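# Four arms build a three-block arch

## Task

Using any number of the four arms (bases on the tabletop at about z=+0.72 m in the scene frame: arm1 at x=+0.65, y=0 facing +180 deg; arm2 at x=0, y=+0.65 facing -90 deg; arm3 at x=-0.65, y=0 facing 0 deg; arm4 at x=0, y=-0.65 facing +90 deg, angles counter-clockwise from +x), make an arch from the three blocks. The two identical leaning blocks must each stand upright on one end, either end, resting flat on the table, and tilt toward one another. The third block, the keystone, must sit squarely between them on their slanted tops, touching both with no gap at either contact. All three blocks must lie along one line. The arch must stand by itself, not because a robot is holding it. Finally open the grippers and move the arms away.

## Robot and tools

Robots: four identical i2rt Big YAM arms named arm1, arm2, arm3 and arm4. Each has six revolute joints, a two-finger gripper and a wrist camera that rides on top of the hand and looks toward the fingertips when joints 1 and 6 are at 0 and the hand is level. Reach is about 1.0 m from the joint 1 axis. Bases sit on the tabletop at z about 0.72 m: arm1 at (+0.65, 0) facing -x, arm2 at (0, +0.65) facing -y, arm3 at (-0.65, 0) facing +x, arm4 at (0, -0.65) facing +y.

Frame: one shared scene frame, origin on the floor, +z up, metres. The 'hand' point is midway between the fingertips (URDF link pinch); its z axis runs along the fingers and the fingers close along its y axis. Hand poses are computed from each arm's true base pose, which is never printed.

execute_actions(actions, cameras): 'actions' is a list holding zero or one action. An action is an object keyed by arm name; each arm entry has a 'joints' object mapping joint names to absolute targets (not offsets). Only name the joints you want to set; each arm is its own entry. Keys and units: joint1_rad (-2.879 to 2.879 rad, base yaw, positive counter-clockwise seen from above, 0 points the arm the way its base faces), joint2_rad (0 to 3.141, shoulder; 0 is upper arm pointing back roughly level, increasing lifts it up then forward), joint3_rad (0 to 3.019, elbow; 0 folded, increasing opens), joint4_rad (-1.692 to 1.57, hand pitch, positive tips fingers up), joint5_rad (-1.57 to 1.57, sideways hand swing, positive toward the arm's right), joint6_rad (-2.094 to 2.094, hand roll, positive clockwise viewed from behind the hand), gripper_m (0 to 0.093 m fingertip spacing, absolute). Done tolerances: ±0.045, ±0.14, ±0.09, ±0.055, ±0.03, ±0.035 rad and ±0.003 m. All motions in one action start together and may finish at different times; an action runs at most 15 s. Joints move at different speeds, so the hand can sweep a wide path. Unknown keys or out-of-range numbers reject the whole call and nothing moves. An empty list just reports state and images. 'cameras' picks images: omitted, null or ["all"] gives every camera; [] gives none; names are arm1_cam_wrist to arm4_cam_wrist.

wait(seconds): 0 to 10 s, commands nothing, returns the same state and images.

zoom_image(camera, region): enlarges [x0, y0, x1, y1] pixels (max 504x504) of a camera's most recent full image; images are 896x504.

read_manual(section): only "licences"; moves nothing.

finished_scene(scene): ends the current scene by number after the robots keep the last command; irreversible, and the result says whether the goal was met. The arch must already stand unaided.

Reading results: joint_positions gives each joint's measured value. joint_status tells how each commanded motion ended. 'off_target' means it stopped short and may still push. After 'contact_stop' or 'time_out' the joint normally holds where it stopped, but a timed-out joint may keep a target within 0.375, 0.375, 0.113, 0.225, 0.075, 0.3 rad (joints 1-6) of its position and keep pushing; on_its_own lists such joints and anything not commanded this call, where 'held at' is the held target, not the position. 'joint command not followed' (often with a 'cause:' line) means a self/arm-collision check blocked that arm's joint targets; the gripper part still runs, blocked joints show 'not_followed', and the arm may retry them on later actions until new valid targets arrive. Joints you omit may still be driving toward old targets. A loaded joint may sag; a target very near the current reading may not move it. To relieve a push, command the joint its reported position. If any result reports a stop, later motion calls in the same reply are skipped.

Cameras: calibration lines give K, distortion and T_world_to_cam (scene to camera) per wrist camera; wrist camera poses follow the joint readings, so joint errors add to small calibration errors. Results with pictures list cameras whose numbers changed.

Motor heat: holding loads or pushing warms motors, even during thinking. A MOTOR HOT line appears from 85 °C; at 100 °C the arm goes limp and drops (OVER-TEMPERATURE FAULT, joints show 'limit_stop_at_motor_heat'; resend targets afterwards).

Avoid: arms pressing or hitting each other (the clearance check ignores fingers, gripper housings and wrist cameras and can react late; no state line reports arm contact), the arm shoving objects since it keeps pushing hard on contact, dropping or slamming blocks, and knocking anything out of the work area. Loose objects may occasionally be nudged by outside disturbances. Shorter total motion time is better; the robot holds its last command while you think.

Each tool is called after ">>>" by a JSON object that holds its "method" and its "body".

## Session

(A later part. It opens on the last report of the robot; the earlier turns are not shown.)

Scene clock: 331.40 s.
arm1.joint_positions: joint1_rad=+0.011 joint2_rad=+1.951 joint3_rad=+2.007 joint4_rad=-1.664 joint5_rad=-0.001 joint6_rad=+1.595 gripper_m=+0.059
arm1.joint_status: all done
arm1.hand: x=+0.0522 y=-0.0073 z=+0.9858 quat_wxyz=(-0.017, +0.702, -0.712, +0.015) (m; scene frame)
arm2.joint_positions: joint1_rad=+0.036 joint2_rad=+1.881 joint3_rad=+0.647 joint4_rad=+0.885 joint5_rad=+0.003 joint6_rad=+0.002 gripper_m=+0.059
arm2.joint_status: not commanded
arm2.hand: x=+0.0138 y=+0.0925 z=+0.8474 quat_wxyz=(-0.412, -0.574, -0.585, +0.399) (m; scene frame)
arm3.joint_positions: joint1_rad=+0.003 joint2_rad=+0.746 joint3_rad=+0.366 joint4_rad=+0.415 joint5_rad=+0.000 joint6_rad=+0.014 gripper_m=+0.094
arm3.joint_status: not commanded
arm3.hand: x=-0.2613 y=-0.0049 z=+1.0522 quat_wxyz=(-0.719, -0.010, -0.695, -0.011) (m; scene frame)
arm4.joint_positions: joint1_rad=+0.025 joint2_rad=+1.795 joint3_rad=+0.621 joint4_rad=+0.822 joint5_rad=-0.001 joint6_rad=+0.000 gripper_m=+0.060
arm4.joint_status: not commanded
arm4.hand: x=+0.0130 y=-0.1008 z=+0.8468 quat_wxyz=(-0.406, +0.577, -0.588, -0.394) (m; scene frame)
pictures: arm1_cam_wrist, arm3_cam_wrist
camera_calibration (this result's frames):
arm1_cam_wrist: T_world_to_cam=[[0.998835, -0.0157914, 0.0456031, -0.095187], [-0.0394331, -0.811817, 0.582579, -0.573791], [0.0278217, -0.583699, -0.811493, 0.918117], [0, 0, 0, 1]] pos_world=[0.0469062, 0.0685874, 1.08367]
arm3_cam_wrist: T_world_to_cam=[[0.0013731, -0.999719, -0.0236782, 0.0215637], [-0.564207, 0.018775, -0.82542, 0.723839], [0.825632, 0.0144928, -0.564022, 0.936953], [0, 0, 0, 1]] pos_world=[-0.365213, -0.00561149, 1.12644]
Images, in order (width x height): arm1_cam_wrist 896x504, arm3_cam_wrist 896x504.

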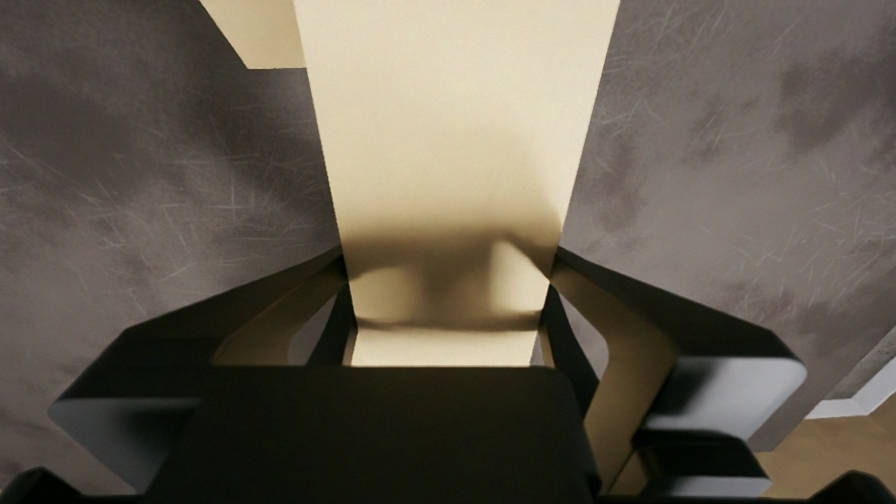

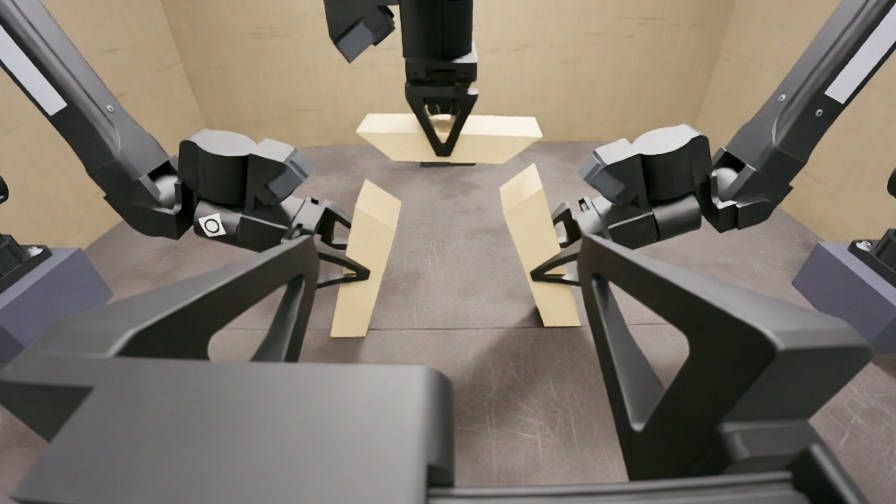

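>>> {"method": "execute_actions", "body": {"actions": [{"arm1":{"joints":{"joint2_rad":2.02,"joint3_rad":2.12,"joint4_rad":-1.6}}}], "cameras": ["arm3_cam_wrist","arm1_cam_wrist"]}}

Scene clock: 333.43 s.
arm1.joint_positions: joint1_rad=+0.011 joint2_rad=+2.019 joint3_rad=+2.061 joint4_rad=-1.614 joint5_rad=-0.001 joint6_rad=+1.595 gripper_m=+0.059
arm1.joint_status: all done
arm1.hand: x=+0.0216 y=-0.0075 z=+0.9649 quat_wxyz=(-0.005, +0.702, -0.712, +0.002) (m; scene frame)
arm2.joint_positions: joint1_rad=+0.036 joint2_rad=+1.881 joint3_rad=+0.647 joint4_rad=+0.885 joint5_rad=+0.003 joint6_rad=+0.002 gripper_m=+0.059
arm2.joint_status: not commanded
arm2.hand: x=+0.0138 y=+0.0925 z=+0.8474 quat_wxyz=(-0.412, -0.574, -0.585, +0.399) (m; scene frame)
arm3.joint_positions: joint1_rad=+0.003 joint2_rad=+0.746 joint3_rad=+0.366 joint4_rad=+0.415 joint5_rad=+0.000 joint6_rad=+0.014 gripper_m=+0.094
arm3.joint_status: not commanded
arm3.hand: x=-0.2613 y=-0.0049 z=+1.0522 quat_wxyz=(-0.719, -0.010, -0.695, -0.011) (m; scene frame)
arm4.joint_positions: joint1_rad=+0.025 joint2_rad=+1.795 joint3_rad=+0.621 joint4_rad=+0.822 joint5_rad=-0.001 joint6_rad=+0.000 gripper_m=+0.060
arm4.joint_status: not commanded
arm4.hand: x=+0.0130 y=-0.1008 z=+0.8468 quat_wxyz=(-0.406, +0.577, -0.588, -0.394) (m; scene frame)
pictures: arm1_cam_wrist, arm3_cam_wrist
camera_calibration (this result's frames):
arm1_cam_wrist: T_world_to_cam=[[0.999822, -0.0156302, 0.0105358, -0.0298172], [-0.0188408, -0.811598, 0.583912, -0.564776], [-0.000575862, -0.584007, -0.811748, 0.902759], [0, 0, 0, 1]] pos_world=[0.019691, 0.0683801, 1.06291]
arm3_cam_wrist: T_world_to_cam=[[0.0013731, -0.999719, -0.0236782, 0.0215637], [-0.564207, 0.018775, -0.82542, 0.723839], [0.825632, 0.0144928, -0.564022, 0.936953], [0, 0, 0, 1]] pos_world=[-0.365213, -0.00561149, 1.12644]
Images, in order (width x height): arm1_cam_wrist 896x504, arm3_cam_wrist 896x504.

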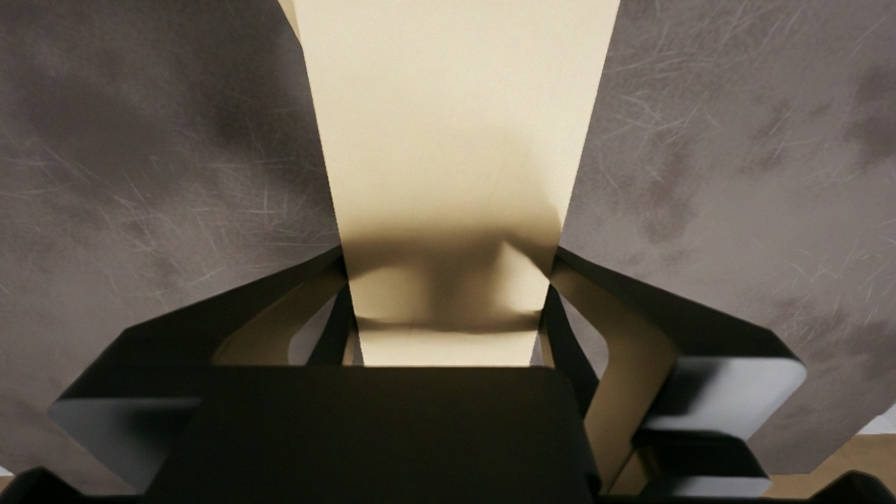

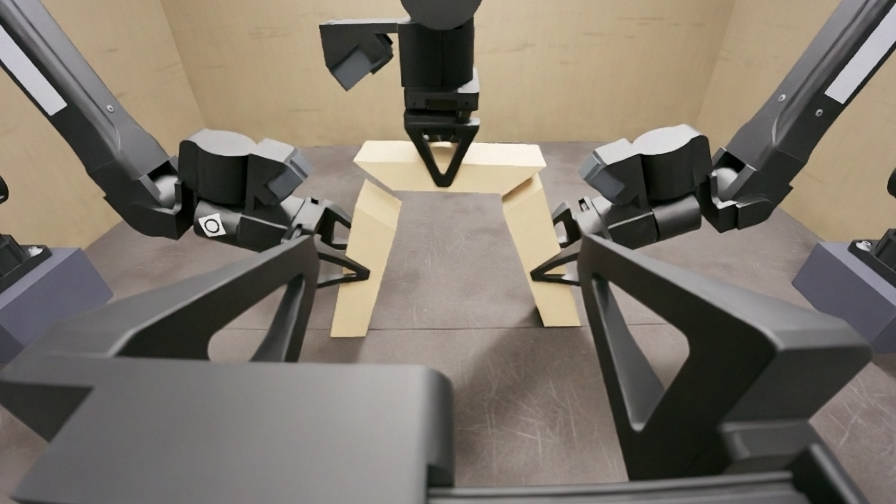

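>>> {"method": "execute_actions", "body": {"actions": [{"arm1":{"joints":{"joint2_rad":2.04,"joint4_rad":-1.58}}}], "cameras": []}}

>>> {"method": "execute_actions", "body": {"actions": [{"arm1":{"joints":{"joint3_rad":2.02,"joint4_rad":-1.54}}}], "cameras": ["arm3_cam_wrist"]}}

>>> {"method": "zoom_image", "body": {"camera": "arm3_cam_wrist", "region": [310,120,590,345]}}

Scene clock: 334.83 s.
arm1.joint_positions: joint1_rad=+0.011 joint2_rad=+2.028 joint3_rad=+2.061 joint4_rad=-1.597 joint5_rad=-0.001 joint6_rad=+1.595 gripper_m=+0.059
arm1.joint_status: all done
arm1.hand: x=+0.0169 y=-0.0075 z=+0.9593 quat_wxyz=(-0.002, +0.702, -0.712, +0.000) (m; scene frame)
arm2.joint_positions: joint1_rad=+0.036 joint2_rad=+1.881 joint3_rad=+0.647 joint4_rad=+0.885 joint5_rad=+0.003 joint6_rad=+0.002 gripper_m=+0.059
arm2.joint_status: not commanded
arm2.hand: x=+0.0138 y=+0.0925 z=+0.8474 quat_wxyz=(-0.412, -0.574, -0.585, +0.399) (m; scene frame)
arm3.joint_positions: joint1_rad=+0.003 joint2_rad=+0.746 joint3_rad=+0.366 joint4_rad=+0.415 joint5_rad=+0.000 joint6_rad=+0.014 gripper_m=+0.094
arm3.joint_status: not commanded
arm3.hand: x=-0.2613 y=-0.0049 z=+1.0522 quat_wxyz=(-0.719, -0.010, -0.695, -0.011) (m; scene frame)
arm4.joint_positions: joint1_rad=+0.025 joint2_rad=+1.795 joint3_rad=+0.621 joint4_rad=+0.822 joint5_rad=-0.001 joint6_rad=+0.000 gripper_m=+0.060
arm4.joint_status: not commanded
arm4.hand: x=+0.0130 y=-0.1008 z=+0.8468 quat_wxyz=(-0.406, +0.577, -0.588, -0.394) (m; scene frame)
pictures: none
No camera images: the call's "cameras" was empty. Leave "cameras" out to get every camera's image.

Scene clock: 335.63 s.
arm1.joint_positions: joint1_rad=+0.011 joint2_rad=+2.033 joint3_rad=+2.022 joint4_rad=-1.556 joint5_rad=-0.001 joint6_rad=+1.595 gripper_m=+0.059
arm1.joint_status: all done
arm1.hand: x=+0.0160 y=-0.0072 z=+0.9417 quat_wxyz=(-0.003, +0.702, -0.712, +0.000) (m; scene frame)
arm2.joint_positions: joint1_rad=+0.036 joint2_rad=+1.881 joint3_rad=+0.647 joint4_rad=+0.885 joint5_rad=+0.003 joint6_rad=+0.002 gripper_m=+0.059
arm2.joint_status: not commanded
arm2.hand: x=+0.0138 y=+0.0925 z=+0.8474 quat_wxyz=(-0.412, -0.574, -0.585, +0.399) (m; scene frame)
arm3.joint_positions: joint1_rad=+0.003 joint2_rad=+0.746 joint3_rad=+0.366 joint4_rad=+0.415 joint5_rad=+0.000 joint6_rad=+0.014 gripper_m=+0.094
arm3.joint_status: not commanded
arm3.hand: x=-0.2613 y=-0.0049 z=+1.0522 quat_wxyz=(-0.719, -0.010, -0.695, -0.011) (m; scene frame)
arm4.joint_positions: joint1_rad=+0.025 joint2_rad=+1.798 joint3_rad=+0.621 joint4_rad=+0.822 joint5_rad=-0.001 joint6_rad=+0.000 gripper_m=+0.060
arm4.joint_status: not commanded
arm4.hand: x=+0.0130 y=-0.1011 z=+0.8452 quat_wxyz=(-0.405, +0.578, -0.589, -0.393) (m; scene frame)
pictures: arm3_cam_wrist
camera_calibration (this result's frames):
arm3_cam_wrist: T_world_to_cam=[[0.0013731, -0.999719, -0.0236782, 0.0215637], [-0.564207, 0.018775, -0.82542, 0.723839], [0.825632, 0.0144928, -0.564022, 0.936953], [0, 0, 0, 1]] pos_world=[-0.365213, -0.00561149, 1.12644]
Images, in order (width x height): arm3_cam_wrist 896x504.

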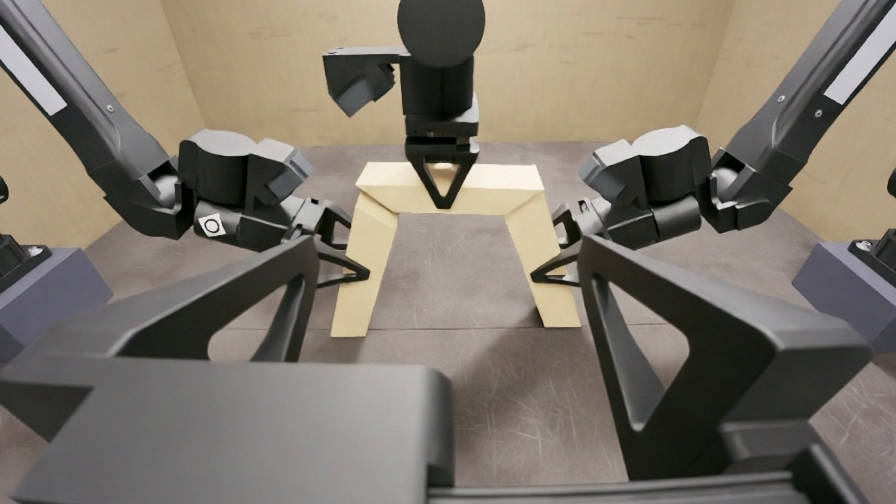

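Region (310, 120, 590, 345) of arm3_cam_wrist's 896x504 image, scaled by 1.800, with more detail than that image has; it fills the top 405 rows of this view, and the rest is white.

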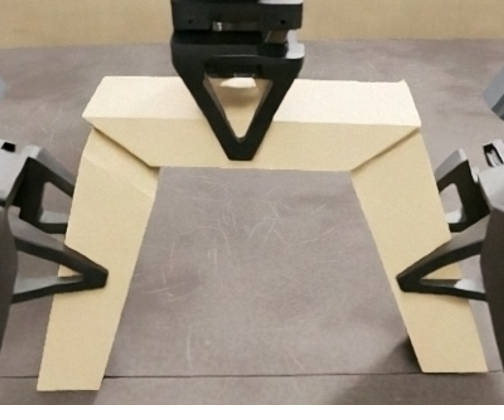

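>>> {"method": "execute_actions", "body": {"actions": [], "cameras": ["arm2_cam_wrist","arm4_cam_wrist"]}}

Scene clock: 336.23 s.
arm1.joint_positions: joint1_rad=+0.011 joint2_rad=+2.033 joint3_rad=+2.022 joint4_rad=-1.556 joint5_rad=-0.001 joint6_rad=+1.595 gripper_m=+0.059
arm1.joint_status: all done
arm1.hand: x=+0.0160 y=-0.0072 z=+0.9417 quat_wxyz=(-0.003, +0.702, -0.712, +0.000) (m; scene frame)
arm2.joint_positions: joint1_rad=+0.036 joint2_rad=+1.881 joint3_rad=+0.647 joint4_rad=+0.885 joint5_rad=+0.003 joint6_rad=+0.002 gripper_m=+0.059
arm2.joint_status: not commanded
arm2.hand: x=+0.0138 y=+0.0925 z=+0.8474 quat_wxyz=(-0.412, -0.574, -0.585, +0.399) (m; scene frame)
arm3.joint_positions: joint1_rad=+0.003 joint2_rad=+0.746 joint3_rad=+0.366 joint4_rad=+0.415 joint5_rad=+0.000 joint6_rad=+0.014 gripper_m=+0.094
arm3.joint_status: not commanded
arm3.hand: x=-0.2613 y=-0.0049 z=+1.0522 quat_wxyz=(-0.719, -0.010, -0.695, -0.011) (m; scene frame)
arm4.joint_positions: joint1_rad=+0.025 joint2_rad=+1.798 joint3_rad=+0.621 joint4_rad=+0.822 joint5_rad=-0.001 joint6_rad=+0.000 gripper_m=+0.060
arm4.joint_status: not commanded
arm4.hand: x=+0.0130 y=-0.1011 z=+0.8452 quat_wxyz=(-0.405, +0.578, -0.589, -0.393) (m; scene frame)
pictures: arm2_cam_wrist, arm4_cam_wrist
camera_calibration (this result's frames):
arm2_cam_wrist: T_world_to_cam=[[-0.999544, -0.0301289, -0.00187845, 0.0216488], [-0.0241777, 0.836263, -0.547795, 0.388272], [0.0180753, -0.5475, -0.836611, 0.884585], [0, 0, 0, 1]] pos_world=[0.0150373, 0.160264, 0.952787]
arm4_cam_wrist: T_world_to_cam=[[0.999761, -0.0199511, 0.00897831, -0.023804], [-0.0120778, -0.845476, -0.533876, 0.369897], [0.0182424, 0.53364, -0.845515, 0.896563], [0, 0, 0, 1]] pos_world=[0.0119104, -0.166178, 0.955751]
Images, in order (width x height): arm2_cam_wrist 896x504, arm4_cam_wrist 896x504.

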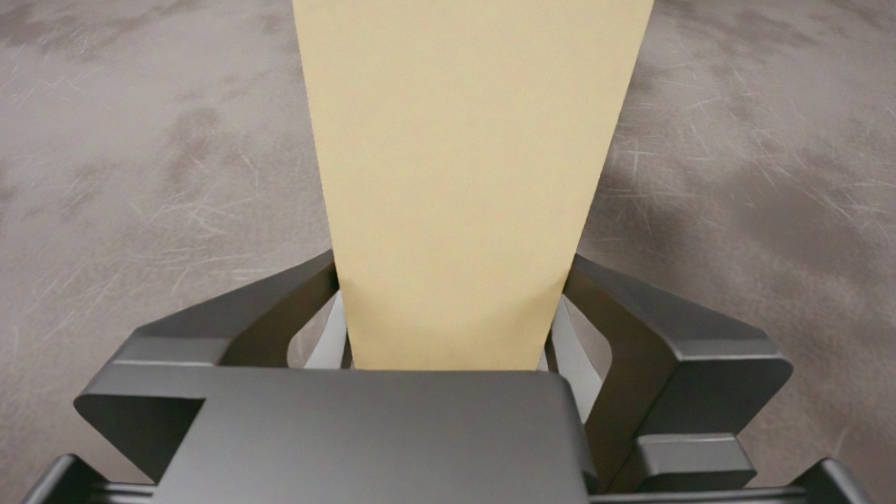

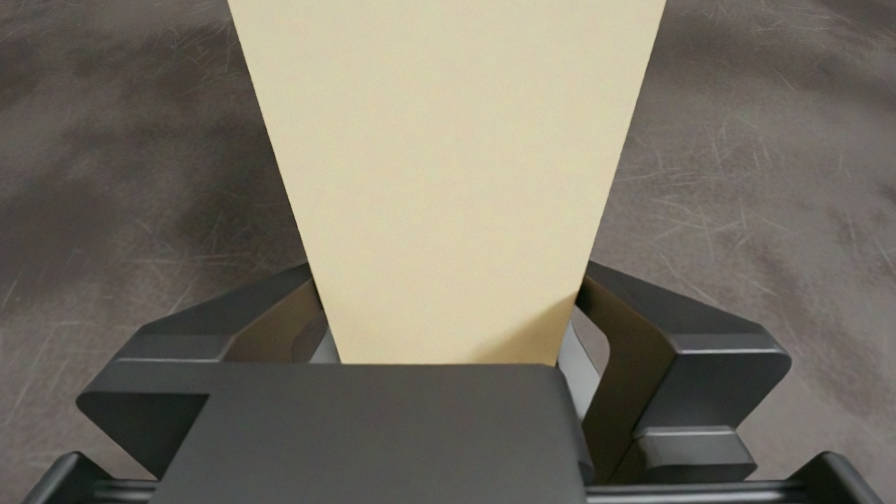

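>>> {"method": "execute_actions", "body": {"actions": [{"arm2":{"joints":{"joint1_rad":0.058}}}], "cameras": ["arm3_cam_wrist","arm1_cam_wrist"]}}

>>> {"method": "zoom_image", "body": {"camera": "arm3_cam_wrist", "region": [310,120,590,345]}}

Scene clock: 338.50 s.
arm1.joint_positions: joint1_rad=+0.011 joint2_rad=+2.033 joint3_rad=+2.022 joint4_rad=-1.556 joint5_rad=-0.001 joint6_rad=+1.595 gripper_m=+0.059
arm1.joint_status: not commanded
arm1.hand: x=+0.0160 y=-0.0072 z=+0.9417 quat_wxyz=(-0.003, +0.702, -0.712, +0.000) (m; scene frame)
arm2.joint_positions: joint1_rad=+0.054 joint2_rad=+1.881 joint3_rad=+0.647 joint4_rad=+0.885 joint5_rad=+0.003 joint6_rad=+0.002 gripper_m=+0.059
arm2.joint_status: all done
arm2.hand: x=+0.0240 y=+0.0929 z=+0.8475 quat_wxyz=(-0.415, -0.568, -0.590, +0.395) (m; scene frame)
arm3.joint_positions: joint1_rad=+0.003 joint2_rad=+0.746 joint3_rad=+0.366 joint4_rad=+0.415 joint5_rad=+0.000 joint6_rad=+0.014 gripper_m=+0.094
arm3.joint_status: not commanded
arm3.hand: x=-0.2613 y=-0.0049 z=+1.0522 quat_wxyz=(-0.719, -0.010, -0.695, -0.011) (m; scene frame)
arm4.joint_positions: joint1_rad=+0.025 joint2_rad=+1.798 joint3_rad=+0.621 joint4_rad=+0.822 joint5_rad=-0.001 joint6_rad=+0.000 gripper_m=+0.060
arm4.joint_status: not commanded
arm4.hand: x=+0.0130 y=-0.1011 z=+0.8452 quat_wxyz=(-0.405, +0.578, -0.589, -0.393) (m; scene frame)
pictures: arm1_cam_wrist, arm3_cam_wrist
camera_calibration (this result's frames):
arm1_cam_wrist: T_world_to_cam=[[0.999859, -0.0159885, 0.00518538, -0.0189716], [-0.0160083, -0.811783, 0.583739, -0.550942], [-0.00512369, -0.58374, -0.811925, 0.884373], [0, 0, 0, 1]] pos_world=[0.0146805, 0.068695, 1.03975]
arm3_cam_wrist: T_world_to_cam=[[0.0013731, -0.999719, -0.0236782, 0.0215637], [-0.564207, 0.018775, -0.82542, 0.723839], [0.825632, 0.0144928, -0.564022, 0.936953], [0, 0, 0, 1]] pos_world=[-0.365213, -0.00561149, 1.12644]
Images, in order (width x height): arm1_cam_wrist 896x504, arm3_cam_wrist 896x504.

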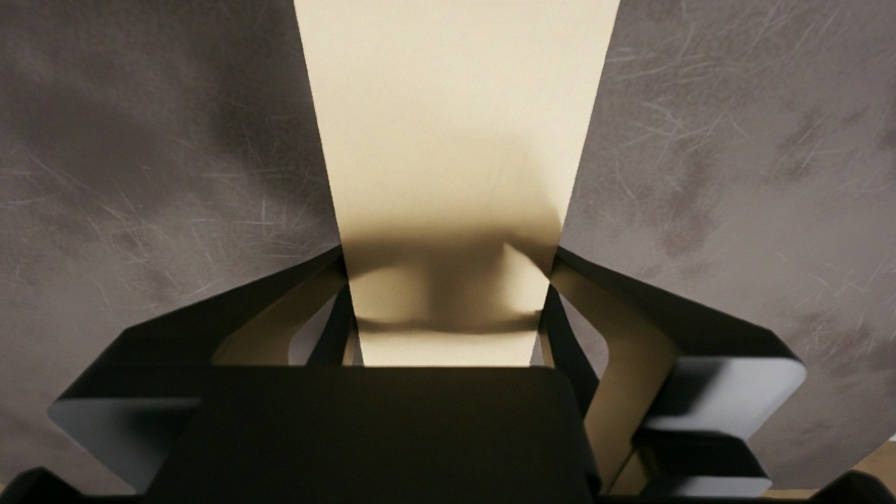

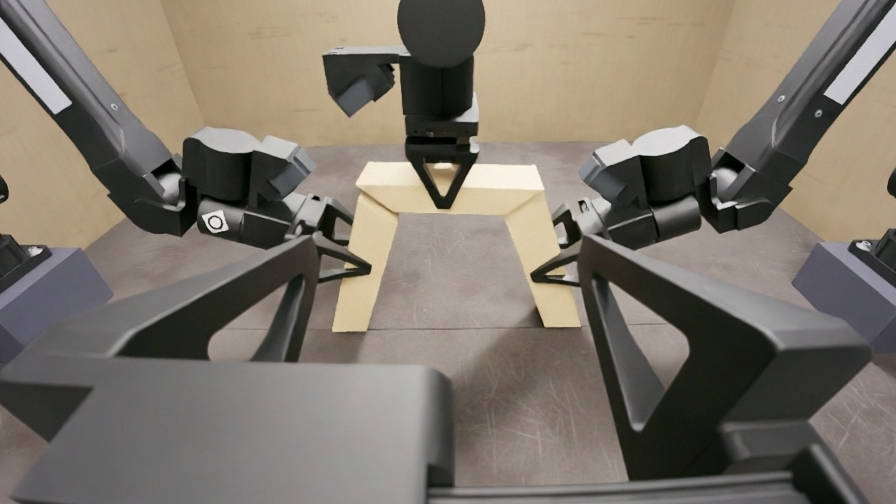

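Region (310, 120, 590, 345) of arm3_cam_wrist's 896x504 image, scaled by 1.800, with more detail than that image has; it fills the top 405 rows of this view, and the rest is white.

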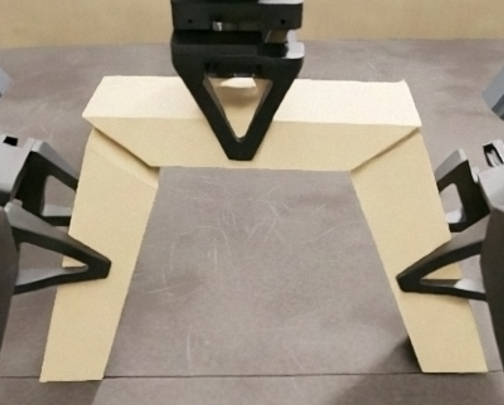

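>>> {"method": "execute_actions", "body": {"actions": [{"arm2":{"joints":{"gripper_m":0.092}}}], "cameras": ["arm3_cam_wrist"]}}

>>> {"method": "zoom_image", "body": {"camera": "arm3_cam_wrist", "region": [310,120,590,345]}}

Scene clock: 339.60 s.
arm1.joint_positions: joint1_rad=+0.011 joint2_rad=+2.033 joint3_rad=+2.022 joint4_rad=-1.553 joint5_rad=-0.003 joint6_rad=+1.595 gripper_m=+0.059
arm1.joint_status: not commanded
arm1.hand: x=+0.0154 y=-0.0076 z=+0.9417 quat_wxyz=(-0.001, +0.702, -0.712, +0.000) (m; scene frame)
arm2.joint_positions: joint1_rad=+0.054 joint2_rad=+1.878 joint3_rad=+0.671 joint4_rad=+0.913 joint5_rad=+0.003 joint6_rad=+0.002 gripper_m=+0.092
arm2.joint_status: all done
arm2.hand: x=+0.0245 y=+0.0799 z=+0.8647 quat_wxyz=(-0.432, -0.557, -0.578, +0.411) (m; scene frame)
arm3.joint_positions: joint1_rad=+0.003 joint2_rad=+0.746 joint3_rad=+0.366 joint4_rad=+0.415 joint5_rad=+0.000 joint6_rad=+0.014 gripper_m=+0.094
arm3.joint_status: not commanded
arm3.hand: x=-0.2613 y=-0.0049 z=+1.0522 quat_wxyz=(-0.719, -0.010, -0.695, -0.011) (m; scene frame)
arm4.joint_positions: joint1_rad=+0.025 joint2_rad=+1.798 joint3_rad=+0.621 joint4_rad=+0.822 joint5_rad=-0.001 joint6_rad=+0.001 gripper_m=+0.060
arm4.joint_status: not commanded
arm4.hand: x=+0.0130 y=-0.1011 z=+0.8452 quat_wxyz=(-0.405, +0.578, -0.589, -0.394) (m; scene frame)
pictures: arm3_cam_wrist
camera_calibration (this result's frames):
arm3_cam_wrist: T_world_to_cam=[[0.0013731, -0.999719, -0.0236782, 0.0215637], [-0.564207, 0.018775, -0.82542, 0.723839], [0.825632, 0.0144928, -0.564022, 0.936953], [0, 0, 0, 1]] pos_world=[-0.365213, -0.00561149, 1.12644]
Images, in order (width x height): arm3_cam_wrist 896x504.

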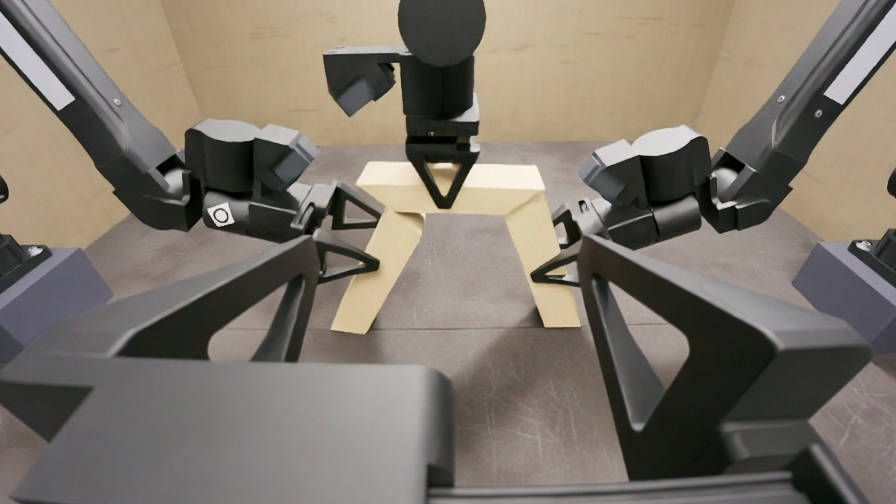

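Region (310, 120, 590, 345) of arm3_cam_wrist's 896x504 image, scaled by 1.800, with more detail than that image has; it fills the top 405 rows of this view, and the rest is white.

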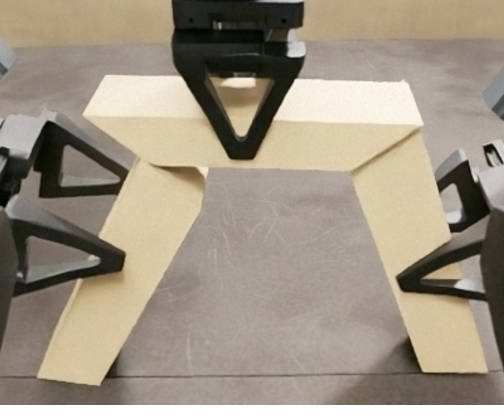

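>>> {"method": "execute_actions", "body": {"actions": [{"arm2":{"joints":{"gripper_m":0.045}}}], "cameras": []}}

>>> {"method": "execute_actions", "body": {"actions": [{"arm1":{"joints":{"joint3_rad":2.1,"joint4_rad":-1.6}}}], "cameras": ["arm3_cam_wrist"]}}

>>> {"method": "zoom_image", "body": {"camera": "arm3_cam_wrist", "region": [310,120,590,345]}}

Scene clock: 341.10 s.
arm1.joint_positions: joint1_rad=+0.011 joint2_rad=+2.033 joint3_rad=+2.022 joint4_rad=-1.553 joint5_rad=-0.003 joint6_rad=+1.595 gripper_m=+0.059
arm1.joint_status: not commanded
arm1.hand: x=+0.0154 y=-0.0076 z=+0.9417 quat_wxyz=(-0.001, +0.702, -0.712, +0.000) (m; scene frame)
arm2.joint_positions: joint1_rad=+0.055 joint2_rad=+1.878 joint3_rad=+0.671 joint4_rad=+0.914 joint5_rad=+0.000 joint6_rad=+0.002 gripper_m=+0.059
arm2.joint_status: gripper_m off_target (ended at +0.059, target +0.045)
arm2.hand: x=+0.0252 y=+0.0799 z=+0.8648 quat_wxyz=(-0.432, -0.556, -0.579, +0.410) (m; scene frame)
arm3.joint_positions: joint1_rad=+0.003 joint2_rad=+0.746 joint3_rad=+0.366 joint4_rad=+0.415 joint5_rad=+0.000 joint6_rad=+0.014 gripper_m=+0.094
arm3.joint_status: not commanded
arm3.hand: x=-0.2613 y=-0.0049 z=+1.0522 quat_wxyz=(-0.719, -0.010, -0.695, -0.011) (m; scene frame)
arm4.joint_positions: joint1_rad=+0.025 joint2_rad=+1.798 joint3_rad=+0.621 joint4_rad=+0.822 joint5_rad=-0.001 joint6_rad=+0.001 gripper_m=+0.060
arm4.joint_status: not commanded
arm4.hand: x=+0.0130 y=-0.1011 z=+0.8452 quat_wxyz=(-0.405, +0.578, -0.589, -0.394) (m; scene frame)
pictures: none
No camera images: the call's "cameras" was empty. Leave "cameras" out to get every camera's image.

Scene clock: 341.80 s.
arm1.joint_positions: joint1_rad=+0.011 joint2_rad=+2.033 joint3_rad=+2.031 joint4_rad=-1.583 joint5_rad=-0.002 joint6_rad=+1.595 gripper_m=+0.059
arm1.joint_status: all done
arm1.hand: x=+0.0206 y=-0.0073 z=+0.9451 quat_wxyz=(-0.009, +0.702, -0.712, +0.007) (m; scene frame)
arm2.joint_positions: joint1_rad=+0.055 joint2_rad=+1.878 joint3_rad=+0.671 joint4_rad=+0.914 joint5_rad=+0.000 joint6_rad=+0.001 gripper_m=+0.059
arm2.joint_status: not commanded
arm2.hand: x=+0.0252 y=+0.0799 z=+0.8648 quat_wxyz=(-0.432, -0.556, -0.579, +0.410) (m; scene frame)
arm3.joint_positions: joint1_rad=+0.003 joint2_rad=+0.746 joint3_rad=+0.366 joint4_rad=+0.415 joint5_rad=+0.000 joint6_rad=+0.014 gripper_m=+0.094
arm3.joint_status: not commanded
arm3.hand: x=-0.2613 y=-0.0049 z=+1.0522 quat_wxyz=(-0.719, -0.010, -0.695, -0.011) (m; scene frame)
arm4.joint_positions: joint1_rad=+0.025 joint2_rad=+1.798 joint3_rad=+0.621 joint4_rad=+0.823 joint5_rad=-0.001 joint6_rad=+0.001 gripper_m=+0.060
arm4.joint_status: not commanded
arm4.hand: x=+0.0130 y=-0.1011 z=+0.8453 quat_wxyz=(-0.405, +0.577, -0.589, -0.394) (m; scene frame)
pictures: arm3_cam_wrist
camera_calibration (this result's frames):
arm3_cam_wrist: T_world_to_cam=[[0.0013731, -0.999719, -0.0236782, 0.0215637], [-0.564207, 0.018775, -0.82542, 0.723839], [0.825632, 0.0144928, -0.564022, 0.936953], [0, 0, 0, 1]] pos_world=[-0.365213, -0.00561149, 1.12644]
Images, in order (width x height): arm3_cam_wrist 896x504.

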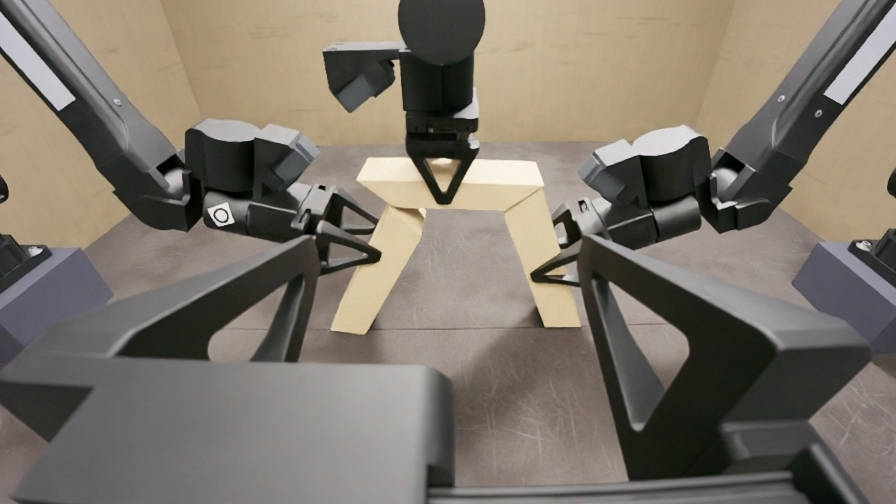

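Region (310, 120, 590, 345) of arm3_cam_wrist's 896x504 image, scaled by 1.800, with more detail than that image has; it fills the top 405 rows of this view, and the rest is white.

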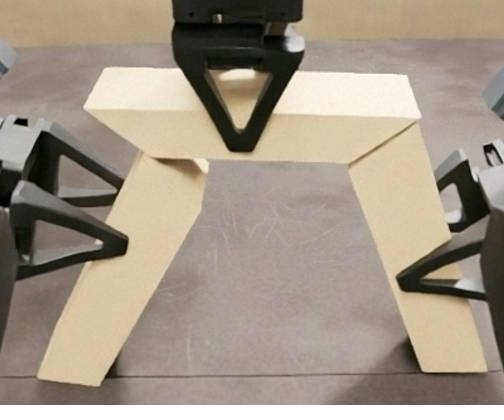

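>>> {"method": "execute_actions", "body": {"actions": [{"arm2":{"joints":{"joint2_rad":1.93,"joint3_rad":0.63,"joint4_rad":1.15}},"arm1":{"joints":{"joint3_rad":2.13,"joint4_rad":-1.62}}}], "cameras": ["arm3_cam_wrist"]}}

>>> {"method": "zoom_image", "body": {"camera": "arm3_cam_wrist", "region": [310,120,590,345]}}

Scene clock: 343.77 s.
arm1.joint_positions: joint1_rad=+0.011 joint2_rad=+2.034 joint3_rad=+2.066 joint4_rad=-1.603 joint5_rad=-0.002 joint6_rad=+1.595 gripper_m=+0.059
arm1.joint_status: all done
arm1.hand: x=+0.0167 y=-0.0074 z=+0.9575 quat_wxyz=(-0.004, +0.702, -0.712, +0.002) (m; scene frame)
arm2.joint_positions: joint1_rad=+0.055 joint2_rad=+1.930 joint3_rad=+0.626 joint4_rad=+1.112 joint5_rad=+0.000 joint6_rad=+0.001 gripper_m=+0.059
arm2.joint_status: all done
arm2.hand: x=+0.0246 y=+0.0919 z=+0.8674 quat_wxyz=(-0.461, -0.535, -0.557, +0.438) (m; scene frame)
arm3.joint_positions: joint1_rad=+0.003 joint2_rad=+0.746 joint3_rad=+0.366 joint4_rad=+0.415 joint5_rad=+0.000 joint6_rad=+0.014 gripper_m=+0.094
arm3.joint_status: not commanded
arm3.hand: x=-0.2613 y=-0.0049 z=+1.0522 quat_wxyz=(-0.719, -0.010, -0.695, -0.011) (m; scene frame)
arm4.joint_positions: joint1_rad=+0.025 joint2_rad=+1.798 joint3_rad=+0.621 joint4_rad=+0.823 joint5_rad=-0.001 joint6_rad=+0.001 gripper_m=+0.060
arm4.joint_status: not commanded
arm4.hand: x=+0.0130 y=-0.1011 z=+0.8453 quat_wxyz=(-0.405, +0.577, -0.589, -0.394) (m; scene frame)
pictures: arm3_cam_wrist
camera_calibration (this result's frames):
arm3_cam_wrist: T_world_to_cam=[[0.0013731, -0.999719, -0.0236782, 0.0215637], [-0.564207, 0.018775, -0.82542, 0.723839], [0.825632, 0.0144928, -0.564022, 0.936953], [0, 0, 0, 1]] pos_world=[-0.365213, -0.00561149, 1.12644]
Images, in order (width x height): arm3_cam_wrist 896x504.

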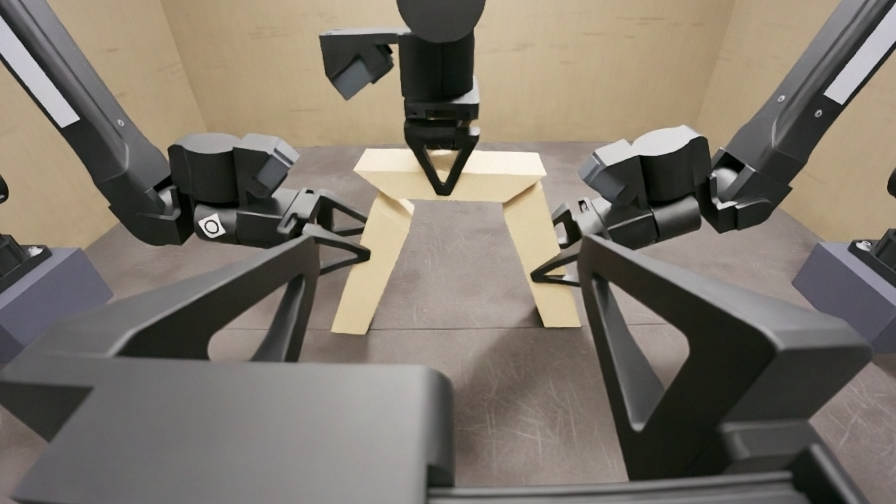

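Region (310, 120, 590, 345) of arm3_cam_wrist's 896x504 image, scaled by 1.800, with more detail than that image has; it fills the top 405 rows of this view, and the rest is white.

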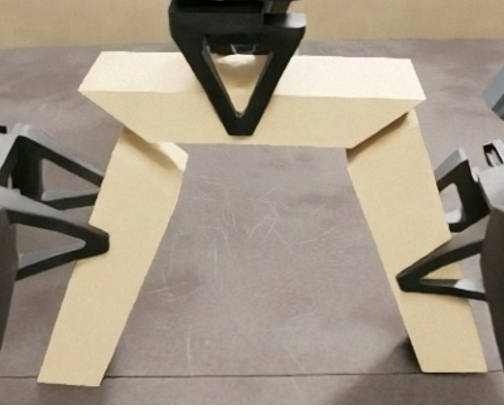

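>>> {"method": "execute_actions", "body": {"actions": [{"arm2":{"joints":{"joint2_rad":1.985,"joint3_rad":0.585,"joint4_rad":1.36}}}], "cameras": ["arm3_cam_wrist"]}}

>>> {"method": "zoom_image", "body": {"camera": "arm3_cam_wrist", "region": [310,120,590,345]}}

Scene clock: 347.30 s.
arm1.joint_positions: joint1_rad=+0.011 joint2_rad=+2.034 joint3_rad=+2.066 joint4_rad=-1.603 joint5_rad=-0.002 joint6_rad=+1.595 gripper_m=+0.059
arm1.joint_status: not commanded
arm1.hand: x=+0.0167 y=-0.0074 z=+0.9575 quat_wxyz=(-0.004, +0.702, -0.712, +0.002) (m; scene frame)
arm2.joint_positions: joint1_rad=+0.055 joint2_rad=+1.991 joint3_rad=+0.581 joint4_rad=+1.317 joint5_rad=+0.000 joint6_rad=+0.000 gripper_m=+0.059
arm2.joint_status: all done
arm2.hand: x=+0.0239 y=+0.1082 z=+0.8702 quat_wxyz=(-0.488, -0.512, -0.534, +0.464) (m; scene frame)
arm3.joint_positions: joint1_rad=+0.003 joint2_rad=+0.746 joint3_rad=+0.366 joint4_rad=+0.415 joint5_rad=+0.000 joint6_rad=+0.014 gripper_m=+0.094
arm3.joint_status: not commanded
arm3.hand: x=-0.2613 y=-0.0049 z=+1.0522 quat_wxyz=(-0.719, -0.010, -0.695, -0.011) (m; scene frame)
arm4.joint_positions: joint1_rad=+0.025 joint2_rad=+1.798 joint3_rad=+0.621 joint4_rad=+0.823 joint5_rad=-0.001 joint6_rad=+0.001 gripper_m=+0.060
arm4.joint_status: not commanded
arm4.hand: x=+0.0130 y=-0.1011 z=+0.8453 quat_wxyz=(-0.405, +0.577, -0.589, -0.394) (m; scene frame)
pictures: arm3_cam_wrist
camera_calibration (this result's frames):
arm3_cam_wrist: T_world_to_cam=[[0.0013731, -0.999719, -0.0236782, 0.0215637], [-0.564207, 0.018775, -0.82542, 0.723839], [0.825632, 0.0144928, -0.564022, 0.936953], [0, 0, 0, 1]] pos_world=[-0.365213, -0.00561149, 1.12644]
Images, in order (width x height): arm3_cam_wrist 896x504.

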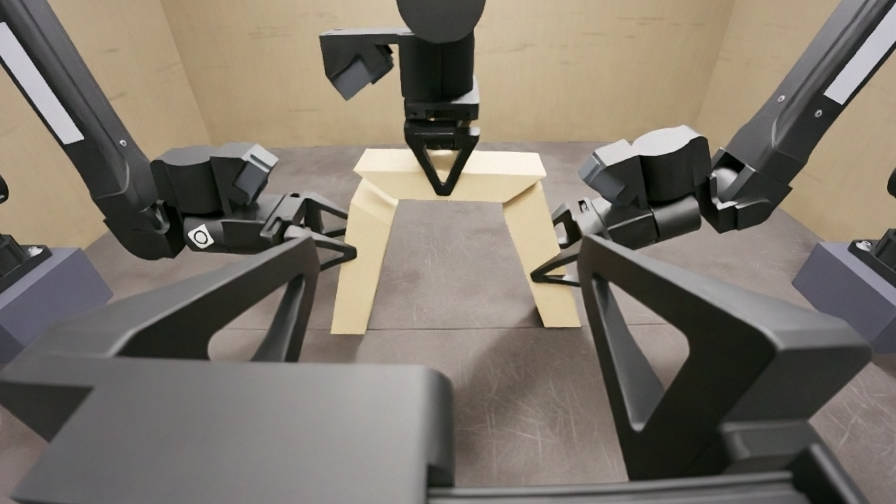

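Region (310, 120, 590, 345) of arm3_cam_wrist's 896x504 image, scaled by 1.800, with more detail than that image has; it fills the top 405 rows of this view, and the rest is white.

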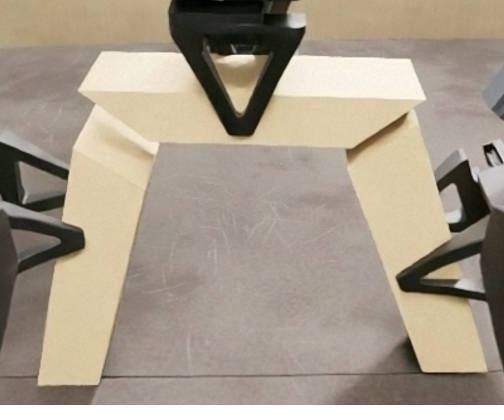

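>>> {"method": "execute_actions", "body": {"actions": [{"arm1":{"joints":{"joint3_rad":2.02,"joint4_rad":-1.54}}}], "cameras": []}}

>>> {"method": "execute_actions", "body": {"actions": [{"arm2":{"joints":{"gripper_m":0.092,"joint3_rad":0.575,"joint4_rad":1.32}}}], "cameras": ["arm3_cam_wrist"]}}

>>> {"method": "zoom_image", "body": {"camera": "arm3_cam_wrist", "region": [310,120,590,345]}}

Scene clock: 348.63 s.
arm1.joint_positions: joint1_rad=+0.010 joint2_rad=+2.036 joint3_rad=+2.022 joint4_rad=-1.557 joint5_rad=-0.001 joint6_rad=+1.595 gripper_m=+0.059
arm1.joint_status: all done
arm1.hand: x=+0.0162 y=-0.0067 z=+0.9399 quat_wxyz=(-0.005, +0.702, -0.712, +0.002) (m; scene frame)
arm2.joint_positions: joint1_rad=+0.055 joint2_rad=+1.991 joint3_rad=+0.581 joint4_rad=+1.317 joint5_rad=+0.000 joint6_rad=+0.000 gripper_m=+0.059
arm2.joint_status: not commanded
arm2.hand: x=+0.0239 y=+0.1082 z=+0.8702 quat_wxyz=(-0.488, -0.512, -0.534, +0.464) (m; scene frame)
arm3.joint_positions: joint1_rad=+0.003 joint2_rad=+0.746 joint3_rad=+0.366 joint4_rad=+0.415 joint5_rad=+0.000 joint6_rad=+0.014 gripper_m=+0.094
arm3.joint_status: not commanded
arm3.hand: x=-0.2613 y=-0.0049 z=+1.0522 quat_wxyz=(-0.719, -0.010, -0.695, -0.011) (m; scene frame)
arm4.joint_positions: joint1_rad=+0.025 joint2_rad=+1.801 joint3_rad=+0.621 joint4_rad=+0.823 joint5_rad=-0.001 joint6_rad=+0.003 gripper_m=+0.060
arm4.joint_status: not commanded
arm4.hand: x=+0.0130 y=-0.1013 z=+0.8441 quat_wxyz=(-0.404, +0.577, -0.590, -0.393) (m; scene frame)
pictures: none
No camera images: the call's "cameras" was empty. Leave "cameras" out to get every camera's image.

Scene clock: 349.23 s.
arm1.joint_positions: joint1_rad=+0.010 joint2_rad=+2.036 joint3_rad=+2.022 joint4_rad=-1.556 joint5_rad=-0.003 joint6_rad=+1.595 gripper_m=+0.059
arm1.joint_status: not commanded
arm1.hand: x=+0.0160 y=-0.0074 z=+0.9399 quat_wxyz=(-0.003, +0.702, -0.712, +0.003) (m; scene frame)
arm2.joint_positions: joint1_rad=+0.055 joint2_rad=+1.991 joint3_rad=+0.579 joint4_rad=+1.317 joint5_rad=+0.000 joint6_rad=+0.000 gripper_m=+0.092
arm2.joint_status: all done
arm2.hand: x=+0.0239 y=+0.1090 z=+0.8696 quat_wxyz=(-0.487, -0.513, -0.534, +0.463) (m; scene frame)
arm3.joint_positions: joint1_rad=+0.003 joint2_rad=+0.746 joint3_rad=+0.366 joint4_rad=+0.415 joint5_rad=+0.000 joint6_rad=+0.014 gripper_m=+0.094
arm3.joint_status: not commanded
arm3.hand: x=-0.2613 y=-0.0049 z=+1.0522 quat_wxyz=(-0.719, -0.010, -0.695, -0.011) (m; scene frame)
arm4.joint_positions: joint1_rad=+0.025 joint2_rad=+1.801 joint3_rad=+0.621 joint4_rad=+0.823 joint5_rad=-0.001 joint6_rad=+0.003 gripper_m=+0.060
arm4.joint_status: not commanded
arm4.hand: x=+0.0130 y=-0.1013 z=+0.8441 quat_wxyz=(-0.404, +0.577, -0.590, -0.393) (m; scene frame)
pictures: arm3_cam_wrist
camera_calibration (this result's frames):
arm3_cam_wrist: T_world_to_cam=[[0.0013731, -0.999719, -0.0236782, 0.0215637], [-0.564207, 0.018775, -0.82542, 0.723839], [0.825632, 0.0144928, -0.564022, 0.936953], [0, 0, 0, 1]] pos_world=[-0.365213, -0.00561149, 1.12644]
Images, in order (width x height): arm3_cam_wrist 896x504.

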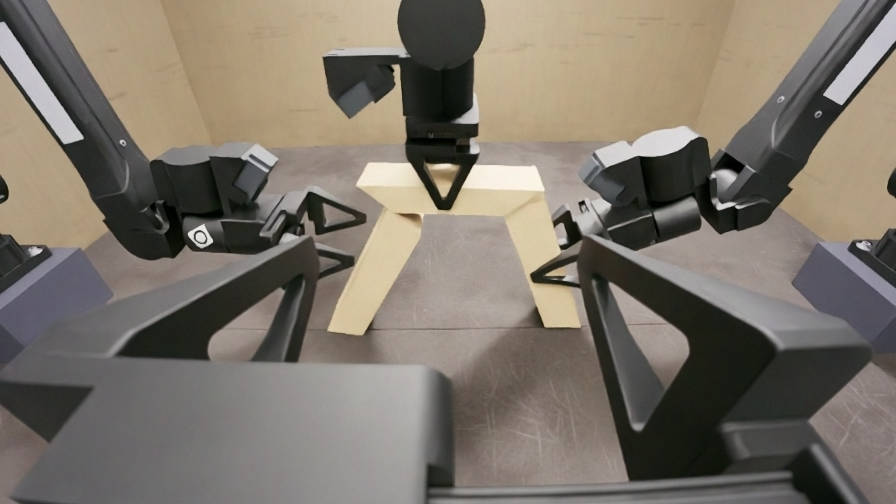

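Region (310, 120, 590, 345) of arm3_cam_wrist's 896x504 image, scaled by 1.800, with more detail than that image has; it fills the top 405 rows of this view, and the rest is white.

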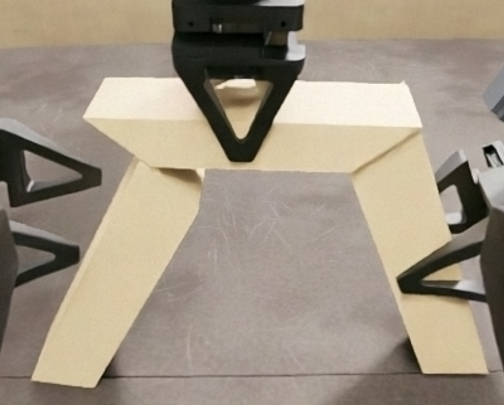

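>>> {"method": "execute_actions", "body": {"actions": [{"arm2":{"joints":{"joint2_rad":1.87,"joint3_rad":0.725,"joint4_rad":0.9}}}], "cameras": []}}

>>> {"method": "execute_actions", "body": {"actions": [{"arm2":{"joints":{"gripper_m":0.045}}}], "cameras": []}}

>>> {"method": "execute_actions", "body": {"actions": [{"arm1":{"joints":{"joint3_rad":2.13,"joint4_rad":-1.62}}}], "cameras": ["arm3_cam_wrist"]}}

>>> {"method": "zoom_image", "body": {"camera": "arm3_cam_wrist", "region": [310,120,590,345]}}

Scene clock: 351.70 s.
arm1.joint_positions: joint1_rad=+0.010 joint2_rad=+2.036 joint3_rad=+2.022 joint4_rad=-1.556 joint5_rad=-0.003 joint6_rad=+1.595 gripper_m=+0.059
arm1.joint_status: not commanded
arm1.hand: x=+0.0160 y=-0.0074 z=+0.9399 quat_wxyz=(-0.003, +0.702, -0.712, +0.003) (m; scene frame)
arm2.joint_positions: joint1_rad=+0.055 joint2_rad=+1.859 joint3_rad=+0.716 joint4_rad=+0.908 joint5_rad=+0.000 joint6_rad=+0.000 gripper_m=+0.092
arm2.joint_status: all done
arm2.hand: x=+0.0260 y=+0.0601 z=+0.8914 quat_wxyz=(-0.449, -0.544, -0.567, +0.427) (m; scene frame)
arm3.joint_positions: joint1_rad=+0.003 joint2_rad=+0.746 joint3_rad=+0.366 joint4_rad=+0.415 joint5_rad=+0.000 joint6_rad=+0.014 gripper_m=+0.094
arm3.joint_status: not commanded
arm3.hand: x=-0.2613 y=-0.0049 z=+1.0522 quat_wxyz=(-0.719, -0.010, -0.695, -0.011) (m; scene frame)
arm4.joint_positions: joint1_rad=+0.025 joint2_rad=+1.801 joint3_rad=+0.621 joint4_rad=+0.823 joint5_rad=-0.001 joint6_rad=+0.003 gripper_m=+0.060
arm4.joint_status: not commanded
arm4.hand: x=+0.0130 y=-0.1013 z=+0.8441 quat_wxyz=(-0.404, +0.577, -0.590, -0.393) (m; scene frame)
pictures: none
No camera images: the call's "cameras" was empty. Leave "cameras" out to get every camera's image.

Scene clock: 352.30 s.
arm1.joint_positions: joint1_rad=+0.010 joint2_rad=+2.036 joint3_rad=+2.022 joint4_rad=-1.556 joint5_rad=-0.003 joint6_rad=+1.595 gripper_m=+0.059
arm1.joint_status: not commanded
arm1.hand: x=+0.0160 y=-0.0073 z=+0.9399 quat_wxyz=(-0.003, +0.702, -0.712, +0.003) (m; scene frame)
arm2.joint_positions: joint1_rad=+0.054 joint2_rad=+1.859 joint3_rad=+0.716 joint4_rad=+0.908 joint5_rad=+0.003 joint6_rad=+0.001 gripper_m=+0.059
arm2.joint_status: gripper_m off_target (ended at +0.059, target +0.045)
arm2.hand: x=+0.0250 y=+0.0600 z=+0.8913 quat_wxyz=(-0.448, -0.545, -0.566, +0.427) (m; scene frame)
arm3.joint_positions: joint1_rad=+0.003 joint2_rad=+0.746 joint3_rad=+0.366 joint4_rad=+0.415 joint5_rad=+0.000 joint6_rad=+0.014 gripper_m=+0.094
arm3.joint_status: not commanded
arm3.hand: x=-0.2613 y=-0.0049 z=+1.0522 quat_wxyz=(-0.719, -0.010, -0.695, -0.011) (m; scene frame)
arm4.joint_positions: joint1_rad=+0.025 joint2_rad=+1.801 joint3_rad=+0.621 joint4_rad=+0.823 joint5_rad=-0.001 joint6_rad=+0.003 gripper_m=+0.060
arm4.joint_status: not commanded
arm4.hand: x=+0.0130 y=-0.1013 z=+0.8441 quat_wxyz=(-0.404, +0.577, -0.590, -0.393) (m; scene frame)
pictures: none
No camera images: the call's "cameras" was empty. Leave "cameras" out to get every camera's image.

Scene clock: 353.13 s.
arm1.joint_positions: joint1_rad=+0.010 joint2_rad=+2.036 joint3_rad=+2.067 joint4_rad=-1.603 joint5_rad=-0.002 joint6_rad=+1.595 gripper_m=+0.059
arm1.joint_status: all done
arm1.hand: x=+0.0162 y=-0.0071 z=+0.9572 quat_wxyz=(-0.004, +0.702, -0.712, +0.002) (m; scene frame)
arm2.joint_positions: joint1_rad=+0.054 joint2_rad=+1.859 joint3_rad=+0.716 joint4_rad=+0.908 joint5_rad=+0.003 joint6_rad=+0.001 gripper_m=+0.059
arm2.joint_status: not commanded
arm2.hand: x=+0.0250 y=+0.0600 z=+0.8913 quat_wxyz=(-0.448, -0.545, -0.566, +0.428) (m; scene frame)
arm3.joint_positions: joint1_rad=+0.003 joint2_rad=+0.746 joint3_rad=+0.366 joint4_rad=+0.415 joint5_rad=+0.000 joint6_rad=+0.014 gripper_m=+0.094
arm3.joint_status: not commanded
arm3.hand: x=-0.2613 y=-0.0049 z=+1.0522 quat_wxyz=(-0.719, -0.010, -0.695, -0.011) (m; scene frame)
arm4.joint_positions: joint1_rad=+0.025 joint2_rad=+1.801 joint3_rad=+0.621 joint4_rad=+0.824 joint5_rad=-0.001 joint6_rad=+0.004 gripper_m=+0.060
arm4.joint_status: not commanded
arm4.hand: x=+0.0130 y=-0.1012 z=+0.8443 quat_wxyz=(-0.404, +0.577, -0.590, -0.394) (m; scene frame)
pictures: arm3_cam_wrist
camera_calibration (this result's frames):
arm3_cam_wrist: T_world_to_cam=[[0.0013731, -0.999719, -0.0236782, 0.0215637], [-0.564207, 0.018775, -0.82542, 0.723839], [0.825632, 0.0144928, -0.564022, 0.936953], [0, 0, 0, 1]] pos_world=[-0.365213, -0.00561149, 1.12644]
Images, in order (width x height): arm3_cam_wrist 896x504.

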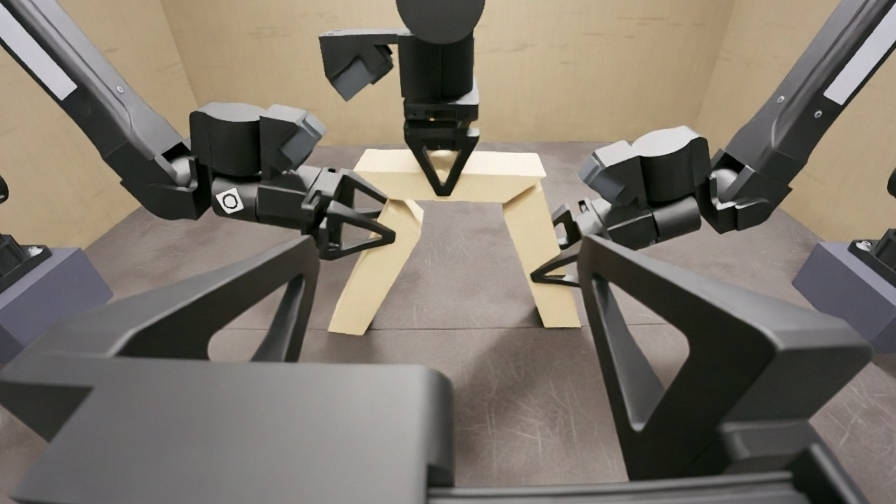

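Region (310, 120, 590, 345) of arm3_cam_wrist's 896x504 image, scaled by 1.800, with more detail than that image has; it fills the top 405 rows of this view, and the rest is white.

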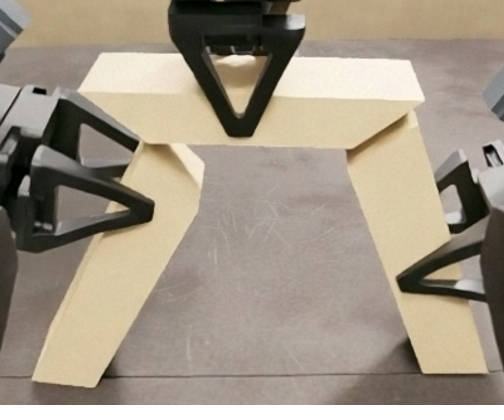

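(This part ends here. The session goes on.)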